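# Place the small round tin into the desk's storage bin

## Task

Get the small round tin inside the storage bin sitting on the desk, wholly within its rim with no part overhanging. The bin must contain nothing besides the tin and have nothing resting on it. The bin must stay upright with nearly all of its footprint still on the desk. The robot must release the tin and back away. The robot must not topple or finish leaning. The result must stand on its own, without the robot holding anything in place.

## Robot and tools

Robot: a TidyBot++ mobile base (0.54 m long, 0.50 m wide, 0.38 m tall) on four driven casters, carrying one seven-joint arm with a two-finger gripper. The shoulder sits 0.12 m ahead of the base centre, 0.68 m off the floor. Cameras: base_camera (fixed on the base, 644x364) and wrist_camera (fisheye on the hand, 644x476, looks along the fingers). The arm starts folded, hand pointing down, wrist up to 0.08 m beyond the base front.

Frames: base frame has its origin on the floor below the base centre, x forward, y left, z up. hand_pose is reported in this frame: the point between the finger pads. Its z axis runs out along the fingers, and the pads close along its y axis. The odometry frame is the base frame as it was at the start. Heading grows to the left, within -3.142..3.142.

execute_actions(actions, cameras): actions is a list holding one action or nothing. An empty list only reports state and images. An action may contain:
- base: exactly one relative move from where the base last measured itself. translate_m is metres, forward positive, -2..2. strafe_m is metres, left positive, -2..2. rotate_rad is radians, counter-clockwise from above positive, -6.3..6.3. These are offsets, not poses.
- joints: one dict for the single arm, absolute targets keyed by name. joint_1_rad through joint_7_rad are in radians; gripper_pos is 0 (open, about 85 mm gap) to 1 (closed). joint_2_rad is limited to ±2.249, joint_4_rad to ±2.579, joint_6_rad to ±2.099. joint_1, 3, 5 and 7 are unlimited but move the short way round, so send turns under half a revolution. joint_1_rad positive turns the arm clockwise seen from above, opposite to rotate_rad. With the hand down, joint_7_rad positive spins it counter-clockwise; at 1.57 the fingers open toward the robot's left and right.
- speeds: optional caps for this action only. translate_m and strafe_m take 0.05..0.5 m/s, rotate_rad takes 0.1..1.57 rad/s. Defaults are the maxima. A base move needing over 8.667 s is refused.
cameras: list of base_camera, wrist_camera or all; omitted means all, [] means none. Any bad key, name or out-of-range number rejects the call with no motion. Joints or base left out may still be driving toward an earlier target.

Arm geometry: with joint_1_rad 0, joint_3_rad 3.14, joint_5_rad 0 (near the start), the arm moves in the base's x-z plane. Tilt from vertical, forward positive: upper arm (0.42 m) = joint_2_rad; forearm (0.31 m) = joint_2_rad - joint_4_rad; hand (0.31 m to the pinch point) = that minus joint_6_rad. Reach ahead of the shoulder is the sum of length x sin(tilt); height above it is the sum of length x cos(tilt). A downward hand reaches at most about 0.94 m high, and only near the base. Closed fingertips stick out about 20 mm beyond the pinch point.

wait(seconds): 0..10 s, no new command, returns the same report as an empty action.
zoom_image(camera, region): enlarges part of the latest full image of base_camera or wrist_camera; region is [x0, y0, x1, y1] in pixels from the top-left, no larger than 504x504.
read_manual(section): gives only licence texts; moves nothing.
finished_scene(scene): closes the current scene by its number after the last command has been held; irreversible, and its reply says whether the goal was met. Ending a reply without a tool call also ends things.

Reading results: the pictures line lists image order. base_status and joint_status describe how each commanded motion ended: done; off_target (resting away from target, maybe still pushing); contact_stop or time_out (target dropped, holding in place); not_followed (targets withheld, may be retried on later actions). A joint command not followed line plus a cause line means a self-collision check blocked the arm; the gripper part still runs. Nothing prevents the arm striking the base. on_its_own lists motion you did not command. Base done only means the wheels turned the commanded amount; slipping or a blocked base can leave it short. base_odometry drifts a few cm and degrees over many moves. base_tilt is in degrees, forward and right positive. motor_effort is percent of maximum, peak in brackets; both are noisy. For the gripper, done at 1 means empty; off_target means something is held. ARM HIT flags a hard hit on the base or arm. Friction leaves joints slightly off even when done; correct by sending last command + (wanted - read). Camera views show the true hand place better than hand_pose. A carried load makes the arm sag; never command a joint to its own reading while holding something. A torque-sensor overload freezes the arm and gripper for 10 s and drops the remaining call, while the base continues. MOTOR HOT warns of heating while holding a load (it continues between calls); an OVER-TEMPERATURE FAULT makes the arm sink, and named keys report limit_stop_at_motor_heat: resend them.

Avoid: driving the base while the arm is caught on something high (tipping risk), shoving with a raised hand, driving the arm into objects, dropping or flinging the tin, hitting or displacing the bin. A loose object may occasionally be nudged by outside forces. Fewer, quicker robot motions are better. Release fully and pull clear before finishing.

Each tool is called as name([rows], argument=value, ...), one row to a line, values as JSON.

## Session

execute_actions(actions=[])

Scene clock: 0.00 s.
base_odometry: x=+0.000 y=+0.000 heading=+0.000 (m, m, rad; odometry frame)
base_tilt: forward=-0.2 right=+1.2 (deg)
base_status: not commanded
joint_positions: joint_1_rad=-0.020 joint_2_rad=-0.307 joint_3_rad=+3.131 joint_4_rad=-2.506 joint_5_rad=-0.042 joint_6_rad=-0.875 joint_7_rad=+1.554 gripper_pos=+0.000
joint_status: not commanded
motor_effort: joint_1_rad=+1 joint_2_rad=-4 joint_3_rad=+2 joint_4_rad=+15 joint_5_rad=+1 joint_6_rad=+0 joint_7_rad=+0 (%)
hand_pose: x=+0.2664 y=+0.0155 z=+0.5875 quat_wxyz=(-0.016, +0.999, -0.006, +0.033) (m; base frame)
pictures: base_camera, wrist_camera
Images, in order (width x height): base_camera 644x364, wrist_camera 644x476.

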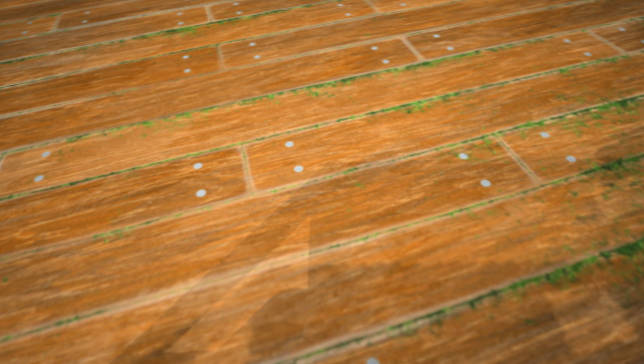

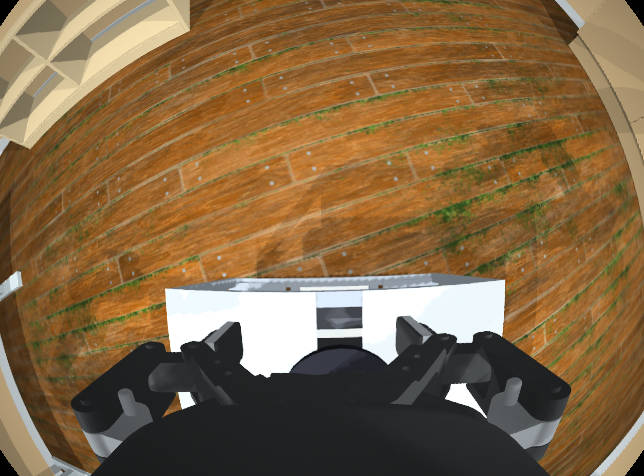

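execute_actions([
  {"joints": {"joint_4_rad": -1.6, "joint_3_rad": 3.16, "joint_5_rad": 0.04, "joint_6_rad": -0.75, "joint_7_rad": 1.59}},
], cameras=["wrist_camera"])

Scene clock: 4.10 s.
base_odometry: x=+0.000 y=+0.000 heading=+0.000 (m, m, rad; odometry frame)
base_tilt: forward=-0.2 right=+1.2 (deg)
base_status: not commanded
joint_positions: joint_1_rad=-0.020 joint_2_rad=-0.307 joint_3_rad=+3.136 joint_4_rad=-1.611 joint_5_rad=-0.003 joint_6_rad=-0.769 joint_7_rad=+1.566 gripper_pos=+0.000
joint_status: all done
motor_effort: joint_1_rad=+0(1) joint_2_rad=-11(11) joint_3_rad=+2(2) joint_4_rad=+22(22) joint_5_rad=+1(0) joint_6_rad=+6(6) joint_7_rad=+0(0) (%)
hand_pose: x=+0.5678 y=+0.0139 z=+1.0156 quat_wxyz=(-0.008, +0.861, +0.009, +0.509) (m; base frame)
pictures: wrist_camera
Images, in order (width x height): wrist_camera 644x476.

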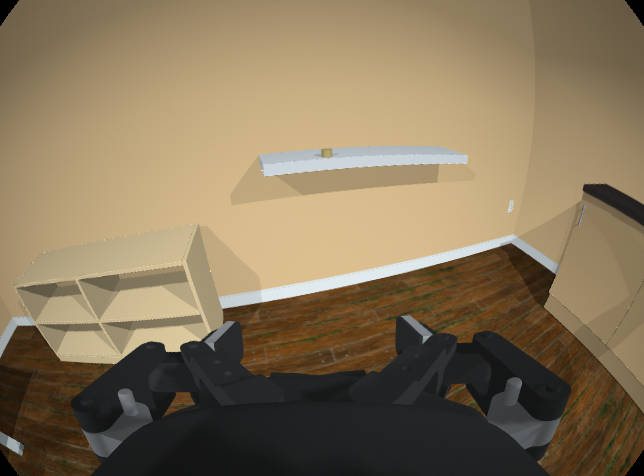

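zoom_image(camera="wrist_camera", region=[250, 130, 480, 210])

zoom_image(camera="wrist_camera", region=[295, 135, 355, 180])

Region (250, 130, 480, 210) of wrist_camera's 644x476 image, scaled by 2.191; it fills the top 175 rows of this view, and the rest is white.

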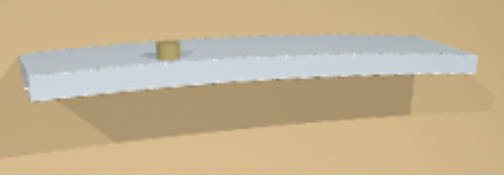

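Region (295, 135, 355, 180) of wrist_camera's 644x476 image, scaled by 8.400; it fills the top 378 rows of this view, and the rest is white.

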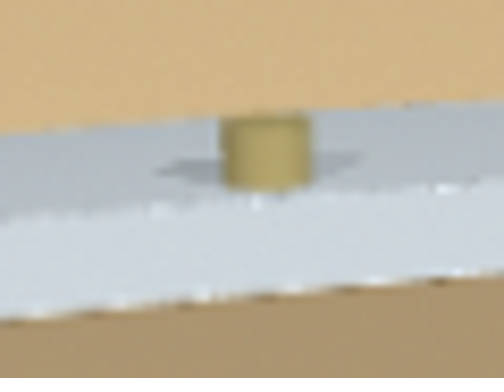

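execute_actions([
  {"base": {"translate_m": 1.1}, "joints": {"joint_2_rad": 0.115, "joint_4_rad": -0.825, "joint_6_rad": -2.017}},
])

Scene clock: 19.03 s.
base_odometry: x=+1.100 y=-0.001 heading=-0.001 (m, m, rad; odometry frame)
base_tilt: forward=-0.2 right=+1.1 (deg)
base_status: done
joint_positions: joint_1_rad=-0.020 joint_2_rad=+0.111 joint_3_rad=+3.137 joint_4_rad=-0.841 joint_5_rad=-0.002 joint_6_rad=-1.999 joint_7_rad=+1.566 gripper_pos=+0.000
joint_status: all done
motor_effort: joint_1_rad=+0(0) joint_2_rad=-21(23) joint_3_rad=+1(2) joint_4_rad=+16(24) joint_5_rad=+1(1) joint_6_rad=+1(7) joint_7_rad=+0(0) (%)
hand_pose: x=+0.4805 y=+0.0106 z=+0.9768 quat_wxyz=(-0.003, +0.995, +0.010, +0.095) (m; base frame)
pictures: base_camera, wrist_camera
Images, in order (width x height): base_camera 644x364, wrist_camera 644x476.

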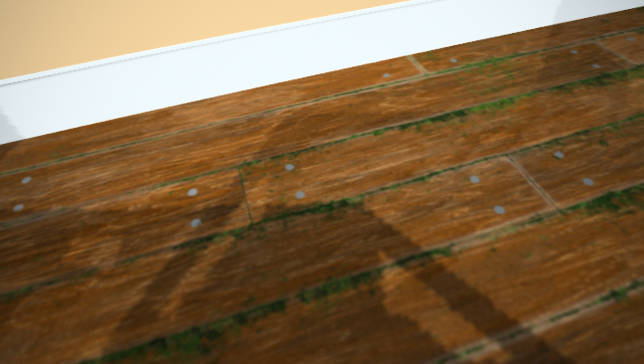

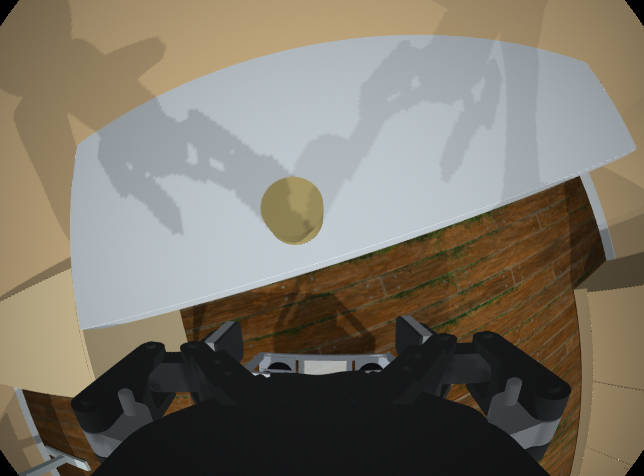

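zoom_image(camera="wrist_camera", region=[220, 160, 420, 370])

Region (220, 160, 420, 370) of wrist_camera's 644x476 image, scaled by 2.400; it fills the left 480 columns of this view, and the rest is white.

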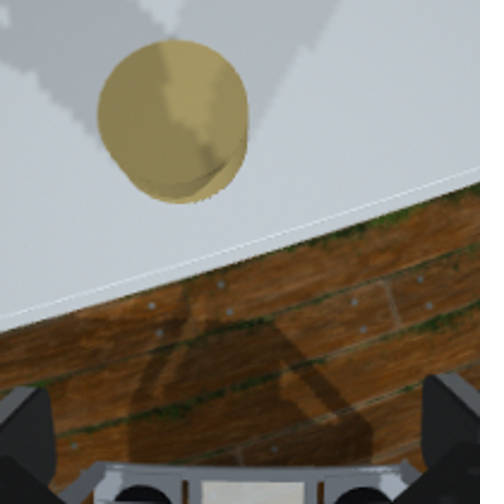

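execute_actions([
  {"joints": {"joint_1_rad": -0.082, "joint_2_rad": 0.384, "joint_4_rad": -0.67}},
], cameras=["wrist_camera"])

Scene clock: 28.30 s.
base_odometry: x=+1.100 y=-0.001 heading=-0.001 (m, m, rad; odometry frame)
base_tilt: forward=-0.1 right=+1.1 (deg)
base_status: not commanded
joint_positions: joint_1_rad=-0.056 joint_2_rad=+0.389 joint_3_rad=+3.137 joint_4_rad=-0.687 joint_5_rad=-0.002 joint_6_rad=-1.999 joint_7_rad=+1.566 gripper_pos=+0.000
joint_status: all done
motor_effort: joint_1_rad=+0(0) joint_2_rad=-32(35) joint_3_rad=+1(1) joint_4_rad=+16(16) joint_5_rad=+1(1) joint_6_rad=+0(2) joint_7_rad=+0(0) (%)
hand_pose: x=+0.5751 y=+0.0290 z=+0.9097 quat_wxyz=(-0.003, +0.999, +0.028, +0.033) (m; base frame)
pictures: wrist_camera
Images, in order (width x height): wrist_camera 644x476.

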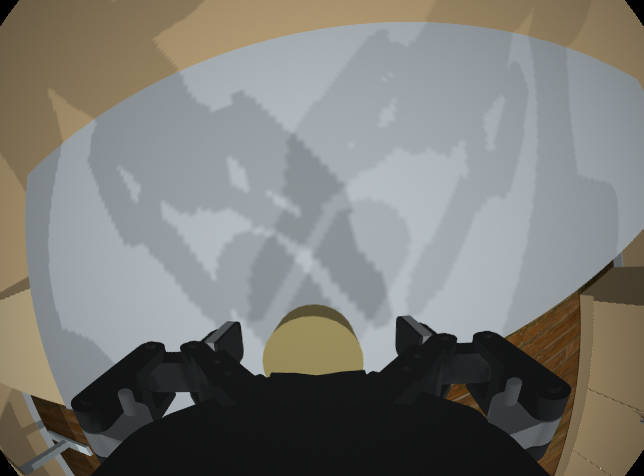

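zoom_image(camera="wrist_camera", region=[200, 250, 460, 400])

Region (200, 250, 460, 400) of wrist_camera's 644x476 image, scaled by 1.938; it fills the top 291 rows of this view, and the rest is white.

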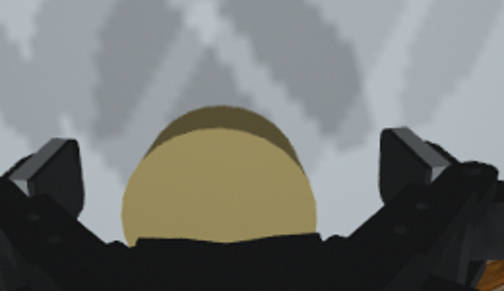

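execute_actions([
  {"joints": {"gripper_pos": 1.0}},
], cameras=["wrist_camera"])

Scene clock: 31.93 s.
base_odometry: x=+1.100 y=-0.001 heading=-0.001 (m, m, rad; odometry frame)
base_tilt: forward=-0.3 right=+1.2 (deg)
base_status: not commanded
joint_positions: joint_1_rad=-0.057 joint_2_rad=+0.385 joint_3_rad=+3.139 joint_4_rad=-0.680 joint_5_rad=+0.004 joint_6_rad=-1.999 joint_7_rad=+1.566 gripper_pos=+0.509
joint_status: gripper_pos off_target (ended at +0.509, target +1.000)
motor_effort: joint_1_rad=+0(1) joint_2_rad=-32(33) joint_3_rad=+1(1) joint_4_rad=+16(16) joint_5_rad=+1(3) joint_6_rad=+0(1) joint_7_rad=+0(1) (%)
hand_pose: x=+0.5755 y=+0.0271 z=+0.9138 quat_wxyz=(+0.000, +0.999, +0.026, +0.039) (m; base frame)
pictures: wrist_camera
Images, in order (width x height): wrist_camera 644x476.

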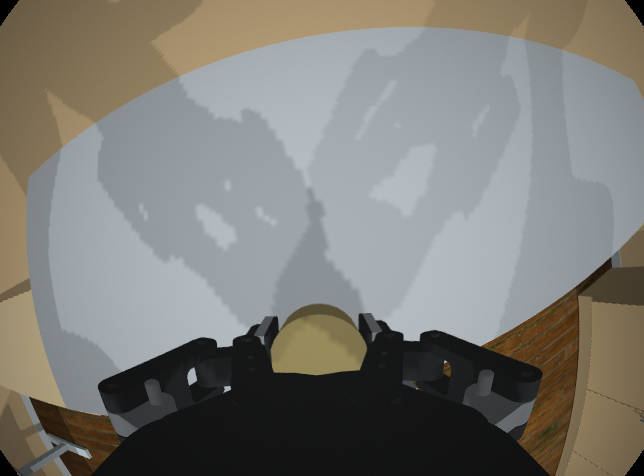

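execute_actions([
  {"base": {"rotate_rad": 0.85}, "joints": {"joint_1_rad": -0.95, "joint_2_rad": -0.4, "gripper_pos": 1.0}, "speeds": {"rotate_rad": 0.8}},
])

Scene clock: 41.27 s.
base_odometry: x=+1.100 y=-0.001 heading=+0.849 (m, m, rad; odometry frame)
base_tilt: forward=-0.2 right=+1.2 (deg)
base_status: done
joint_positions: joint_1_rad=-0.924 joint_2_rad=-0.397 joint_3_rad=+3.149 joint_4_rad=-0.678 joint_5_rad=+0.006 joint_6_rad=-1.999 joint_7_rad=+1.566 gripper_pos=+0.509
joint_status: gripper_pos off_target (ended at +0.509, target +1.000); the others done
motor_effort: joint_1_rad=+1(4) joint_2_rad=+5(36) joint_3_rad=+2(5) joint_4_rad=+10(18) joint_5_rad=+1(4) joint_6_rad=+5(6) joint_7_rad=+0(0) (%)
hand_pose: x=+0.2181 y=+0.1268 z=+1.1691 quat_wxyz=(-0.185, +0.817, +0.398, +0.374) (m; base frame)
pictures: base_camera, wrist_camera
Images, in order (width x height): base_camera 644x364, wrist_camera 644x476.

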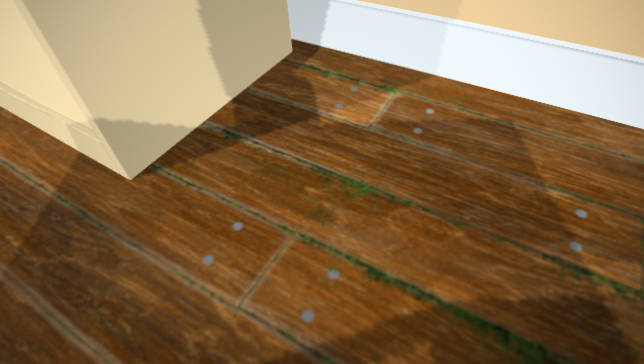

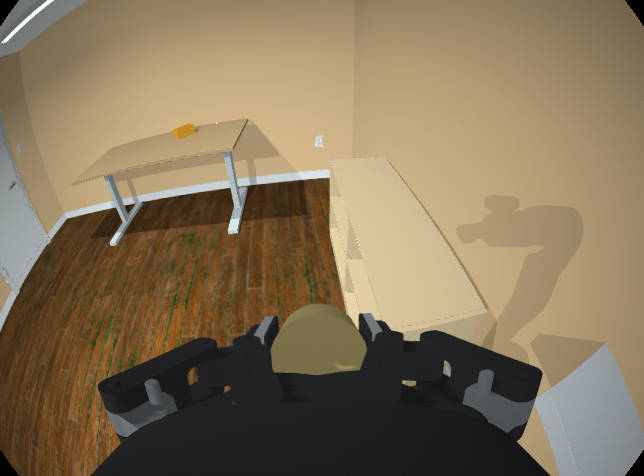

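zoom_image(camera="wrist_camera", region=[60, 100, 270, 260])

zoom_image(camera="wrist_camera", region=[150, 105, 230, 165])

Region (60, 100, 270, 260) of wrist_camera's 644x476 image, scaled by 2.400; it fills the top 384 rows of this view, and the rest is white.

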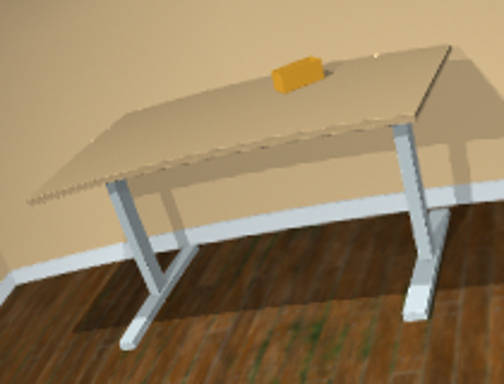

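Region (150, 105, 230, 165) of wrist_camera's 644x476 image, scaled by 6.300; it fills the top 378 rows of this view, and the rest is white.

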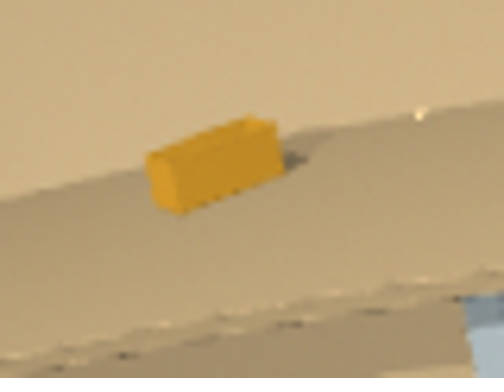

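execute_actions([
  {"base": {"strafe_m": 1.82}, "joints": {"joint_2_rad": 0.35, "joint_6_rad": -1.73, "joint_7_rad": 2.4, "gripper_pos": 1.0}},
])

Scene clock: 63.73 s.
base_odometry: x=-0.267 y=+1.200 heading=+0.849 (m, m, rad; odometry frame)
base_tilt: forward=-0.1 right=+1.2 (deg)
base_status: done
joint_positions: joint_1_rad=-0.929 joint_2_rad=+0.353 joint_3_rad=+3.149 joint_4_rad=-0.675 joint_5_rad=+0.006 joint_6_rad=-1.748 joint_7_rad=+2.378 gripper_pos=+0.509
joint_status: gripper_pos off_target (ended at +0.509, target +1.000); the others done
motor_effort: joint_1_rad=+1(1) joint_2_rad=-32(36) joint_3_rad=+1(1) joint_4_rad=+17(19) joint_5_rad=+1(0) joint_6_rad=+2(6) joint_7_rad=+0(0) (%)
hand_pose: x=+0.4364 y=+0.4196 z=+0.9480 quat_wxyz=(-0.007, +0.638, +0.748, +0.182) (m; base frame)
pictures: base_camera, wrist_camera
Images, in order (width x height): base_camera 644x364, wrist_camera 644x476.

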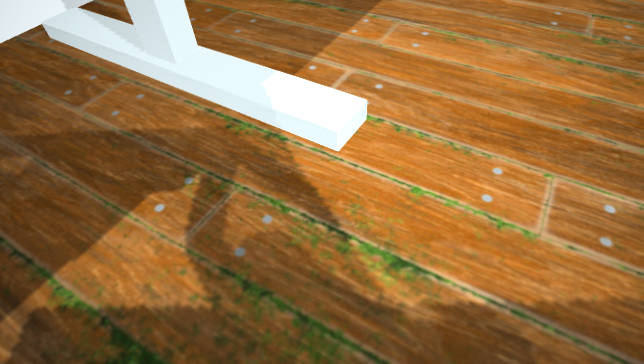

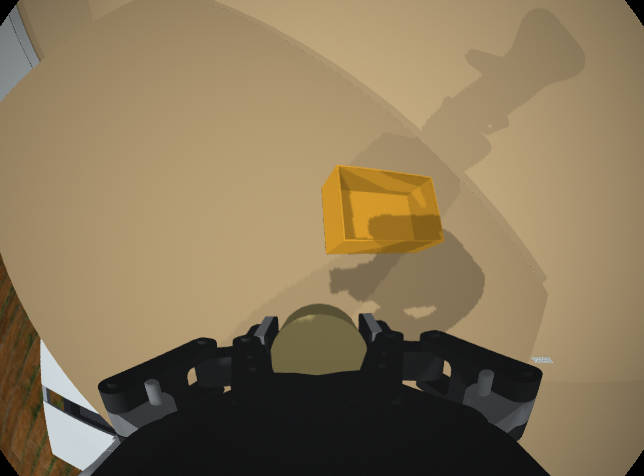

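zoom_image(camera="wrist_camera", region=[310, 155, 460, 265])

zoom_image(camera="wrist_camera", region=[0, 220, 200, 476])

Region (310, 155, 460, 265) of wrist_camera's 644x476 image, scaled by 3.360; it fills the top 370 rows of this view, and the rest is white.

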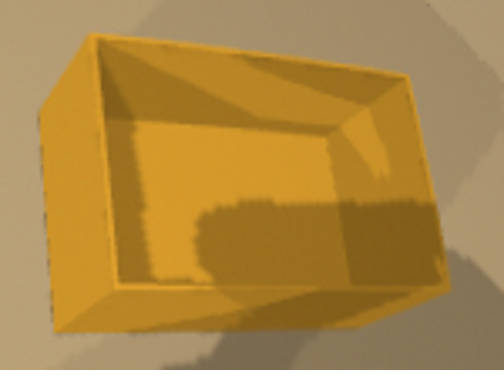

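Region (0, 220, 200, 476) of wrist_camera's 644x476 image, scaled by 1.969; it fills the left 394 columns of this view, and the rest is white.

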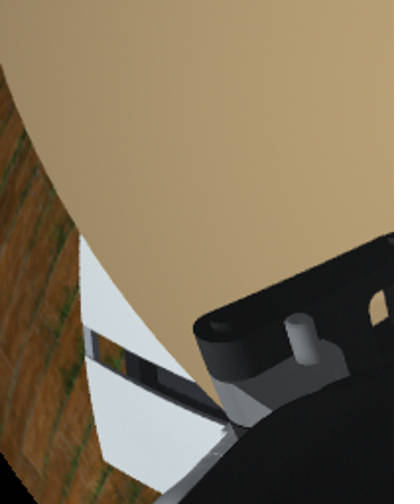

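execute_actions([
  {"base": {"translate_m": 0.14}, "joints": {"joint_1_rad": -1.098, "joint_2_rad": 0.672, "joint_4_rad": -0.518, "joint_6_rad": -1.514, "joint_7_rad": 2.23, "gripper_pos": 1.0}},
])

Scene clock: 83.73 s.
base_odometry: x=-0.175 y=+1.306 heading=+0.850 (m, m, rad; odometry frame)
base_tilt: forward=-0.2 right=+1.2 (deg)
base_status: done
joint_positions: joint_1_rad=-1.074 joint_2_rad=+0.681 joint_3_rad=+3.149 joint_4_rad=-0.533 joint_5_rad=+0.006 joint_6_rad=-1.533 joint_7_rad=+2.253 gripper_pos=+0.509
joint_status: gripper_pos off_target (ended at +0.509, target +1.000); the others done
motor_effort: joint_1_rad=+1(1) joint_2_rad=-45(52) joint_3_rad=+1(0) joint_4_rad=+19(22) joint_5_rad=+1(1) joint_6_rad=+2(4) joint_7_rad=+0(0) (%)
hand_pose: x=+0.4457 y=+0.5953 z=+0.8311 quat_wxyz=(-0.033, +0.628, +0.753, +0.193) (m; base frame)
pictures: base_camera, wrist_camera
Images, in order (width x height): base_camera 644x364, wrist_camera 644x476.

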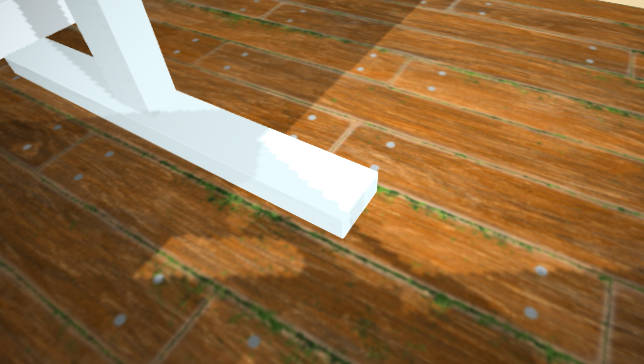

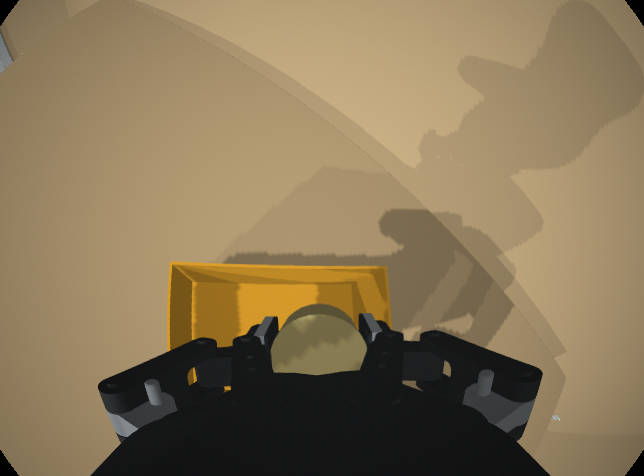

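zoom_image(camera="wrist_camera", region=[150, 240, 420, 400])

Region (150, 240, 420, 400) of wrist_camera's 644x476 image, scaled by 1.867; it fills the top 299 rows of this view, and the rest is white.

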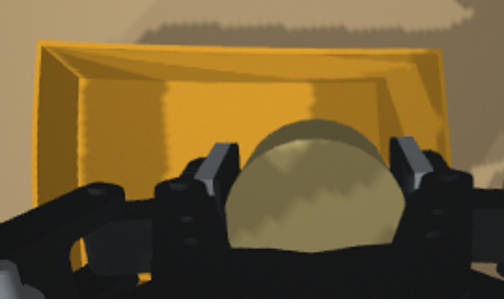

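execute_actions([
  {"joints": {"joint_4_rad": -0.763, "joint_6_rad": -1.373, "gripper_pos": 1.0}},
], cameras=["wrist_camera"])

Scene clock: 95.03 s.
base_odometry: x=-0.175 y=+1.306 heading=+0.850 (m, m, rad; odometry frame)
base_tilt: forward=-0.2 right=+1.1 (deg)
base_status: not commanded
joint_positions: joint_1_rad=-1.074 joint_2_rad=+0.680 joint_3_rad=+3.149 joint_4_rad=-0.752 joint_5_rad=+0.006 joint_6_rad=-1.394 joint_7_rad=+2.253 gripper_pos=+0.509
joint_status: gripper_pos off_target (ended at +0.509, target +1.000); the others done
motor_effort: joint_1_rad=+1(0) joint_2_rad=-46(48) joint_3_rad=+1(0) joint_4_rad=+20(20) joint_5_rad=+0(0) joint_6_rad=+2(2) joint_7_rad=+0(0) (%)
hand_pose: x=+0.4427 y=+0.5894 z=+0.7564 quat_wxyz=(-0.025, +0.632, +0.759, +0.155) (m; base frame)
pictures: wrist_camera
Images, in order (width x height): wrist_camera 644x476.

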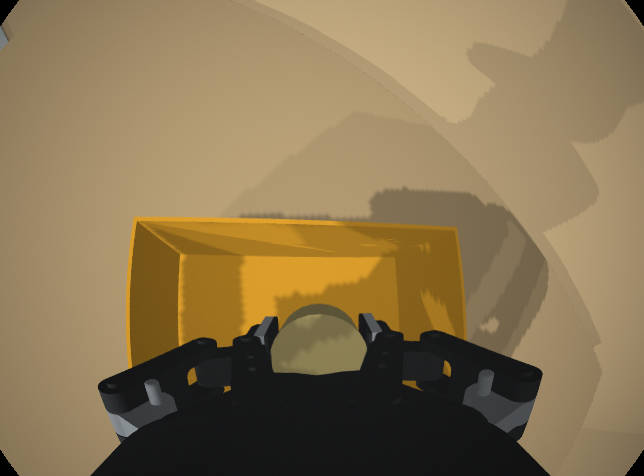

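zoom_image(camera="wrist_camera", region=[110, 200, 490, 400])

Region (110, 200, 490, 400) of wrist_camera's 644x476 image, scaled by 1.326; it fills the top 265 rows of this view, and the rest is white.

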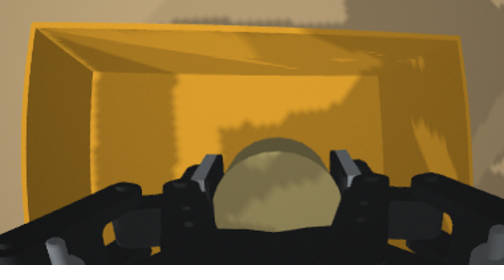

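execute_actions([
  {"joints": {"joint_2_rad": 0.704, "gripper_pos": 1.0}},
], cameras=["wrist_camera"])

Scene clock: 102.90 s.
base_odometry: x=-0.175 y=+1.306 heading=+0.850 (m, m, rad; odometry frame)
base_tilt: forward=-0.1 right=+1.1 (deg)
base_status: not commanded
joint_positions: joint_1_rad=-1.074 joint_2_rad=+0.692 joint_3_rad=+3.149 joint_4_rad=-0.752 joint_5_rad=+0.006 joint_6_rad=-1.394 joint_7_rad=+2.253 gripper_pos=+0.509
joint_status: gripper_pos off_target (ended at +0.509, target +1.000); the others done
motor_effort: joint_1_rad=+0(1) joint_2_rad=-46(47) joint_3_rad=+1(1) joint_4_rad=+19(20) joint_5_rad=+1(1) joint_6_rad=+2(2) joint_7_rad=+0(0) (%)
hand_pose: x=+0.4431 y=+0.5901 z=+0.7483 quat_wxyz=(-0.024, +0.633, +0.759, +0.149) (m; base frame)
pictures: wrist_camera
Images, in order (width x height): wrist_camera 644x476.

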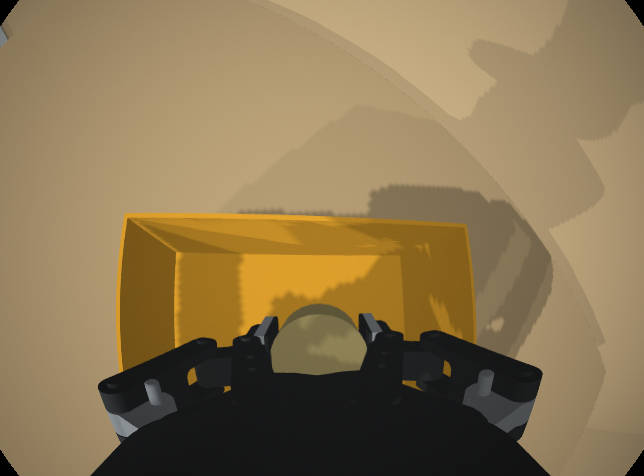

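execute_actions([
  {"joints": {"gripper_pos": 0.35}},
], cameras=["wrist_camera"])

Scene clock: 104.83 s.
base_odometry: x=-0.175 y=+1.306 heading=+0.850 (m, m, rad; odometry frame)
base_tilt: forward=-0.2 right=+1.1 (deg)
base_status: not commanded
joint_positions: joint_1_rad=-1.074 joint_2_rad=+0.692 joint_3_rad=+3.149 joint_4_rad=-0.752 joint_5_rad=+0.006 joint_6_rad=-1.394 joint_7_rad=+2.253 gripper_pos=+0.350
joint_status: all done
motor_effort: joint_1_rad=+1(1) joint_2_rad=-46(46) joint_3_rad=+0(1) joint_4_rad=+20(20) joint_5_rad=+1(1) joint_6_rad=+1(1) joint_7_rad=+0(0) (%)
hand_pose: x=+0.4431 y=+0.5901 z=+0.7483 quat_wxyz=(-0.024, +0.633, +0.759, +0.149) (m; base frame)
pictures: wrist_camera
Images, in order (width x height): wrist_camera 644x476.

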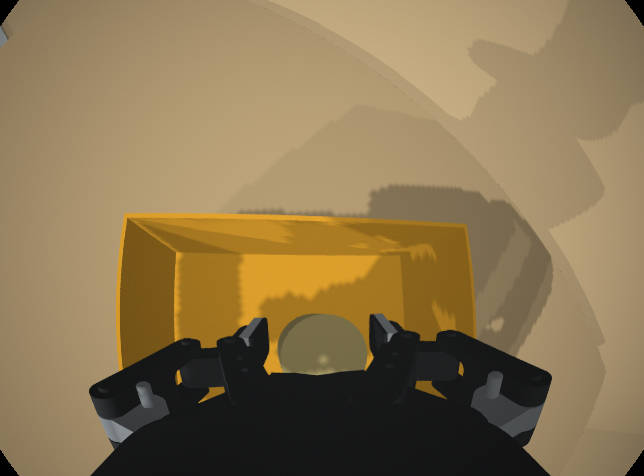

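execute_actions([
  {"joints": {"joint_2_rad": 0.5}},
], cameras=["wrist_camera"])

Scene clock: 108.53 s.
base_odometry: x=-0.175 y=+1.306 heading=+0.850 (m, m, rad; odometry frame)
base_tilt: forward=-0.1 right=+1.2 (deg)
base_status: not commanded
joint_positions: joint_1_rad=-1.074 joint_2_rad=+0.493 joint_3_rad=+3.149 joint_4_rad=-0.755 joint_5_rad=+0.006 joint_6_rad=-1.394 joint_7_rad=+2.253 gripper_pos=+0.350
joint_status: all done
motor_effort: joint_1_rad=+0(0) joint_2_rad=-40(49) joint_3_rad=+0(0) joint_4_rad=+20(22) joint_5_rad=+0(0) joint_6_rad=+3(3) joint_7_rad=+0(0) (%)
hand_pose: x=+0.4304 y=+0.5666 z=+0.8789 quat_wxyz=(-0.043, +0.621, +0.744, +0.244) (m; base frame)
pictures: wrist_camera
Images, in order (width x height): wrist_camera 644x476.

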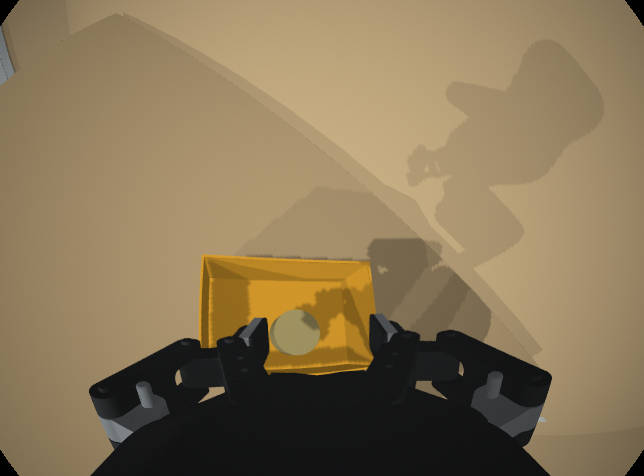

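execute_actions([
  {"base": {"strafe_m": -0.3}, "joints": {"joint_2_rad": -0.2, "joint_6_rad": -1.8, "joint_7_rad": 1.6}},
], cameras=["wrist_camera"])

Scene clock: 111.33 s.
base_odometry: x=+0.051 y=+1.108 heading=+0.850 (m, m, rad; odometry frame)
base_tilt: forward=-0.2 right=+1.2 (deg)
base_status: done
joint_positions: joint_1_rad=-1.078 joint_2_rad=-0.206 joint_3_rad=+3.149 joint_4_rad=-0.755 joint_5_rad=+0.006 joint_6_rad=-1.781 joint_7_rad=+1.622 gripper_pos=+0.350
joint_status: all done
motor_effort: joint_1_rad=+0(1) joint_2_rad=-6(45) joint_3_rad=+1(1) joint_4_rad=+13(21) joint_5_rad=+1(1) joint_6_rad=+5(6) joint_7_rad=+0(0) (%)
hand_pose: x=+0.2657 y=+0.2663 z=+1.1472 quat_wxyz=(-0.191, +0.779, +0.487, +0.345) (m; base frame)
pictures: wrist_camera
Images, in order (width x height): wrist_camera 644x476.

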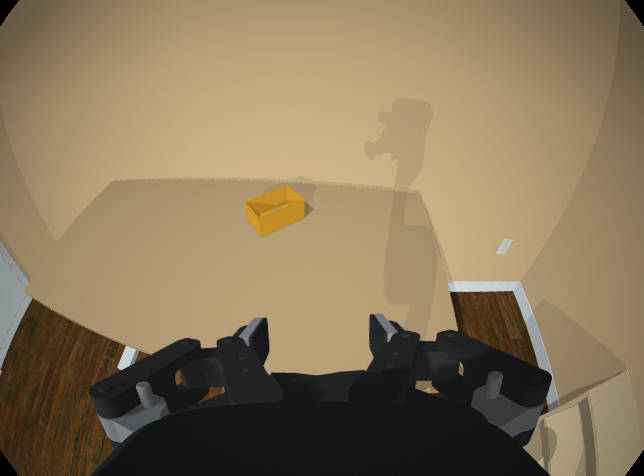

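The tin is in the bin, the bin is upright on the desk, and the robot has moved clear.

finished_scene(scene=2)

The scene is finished: the task was done.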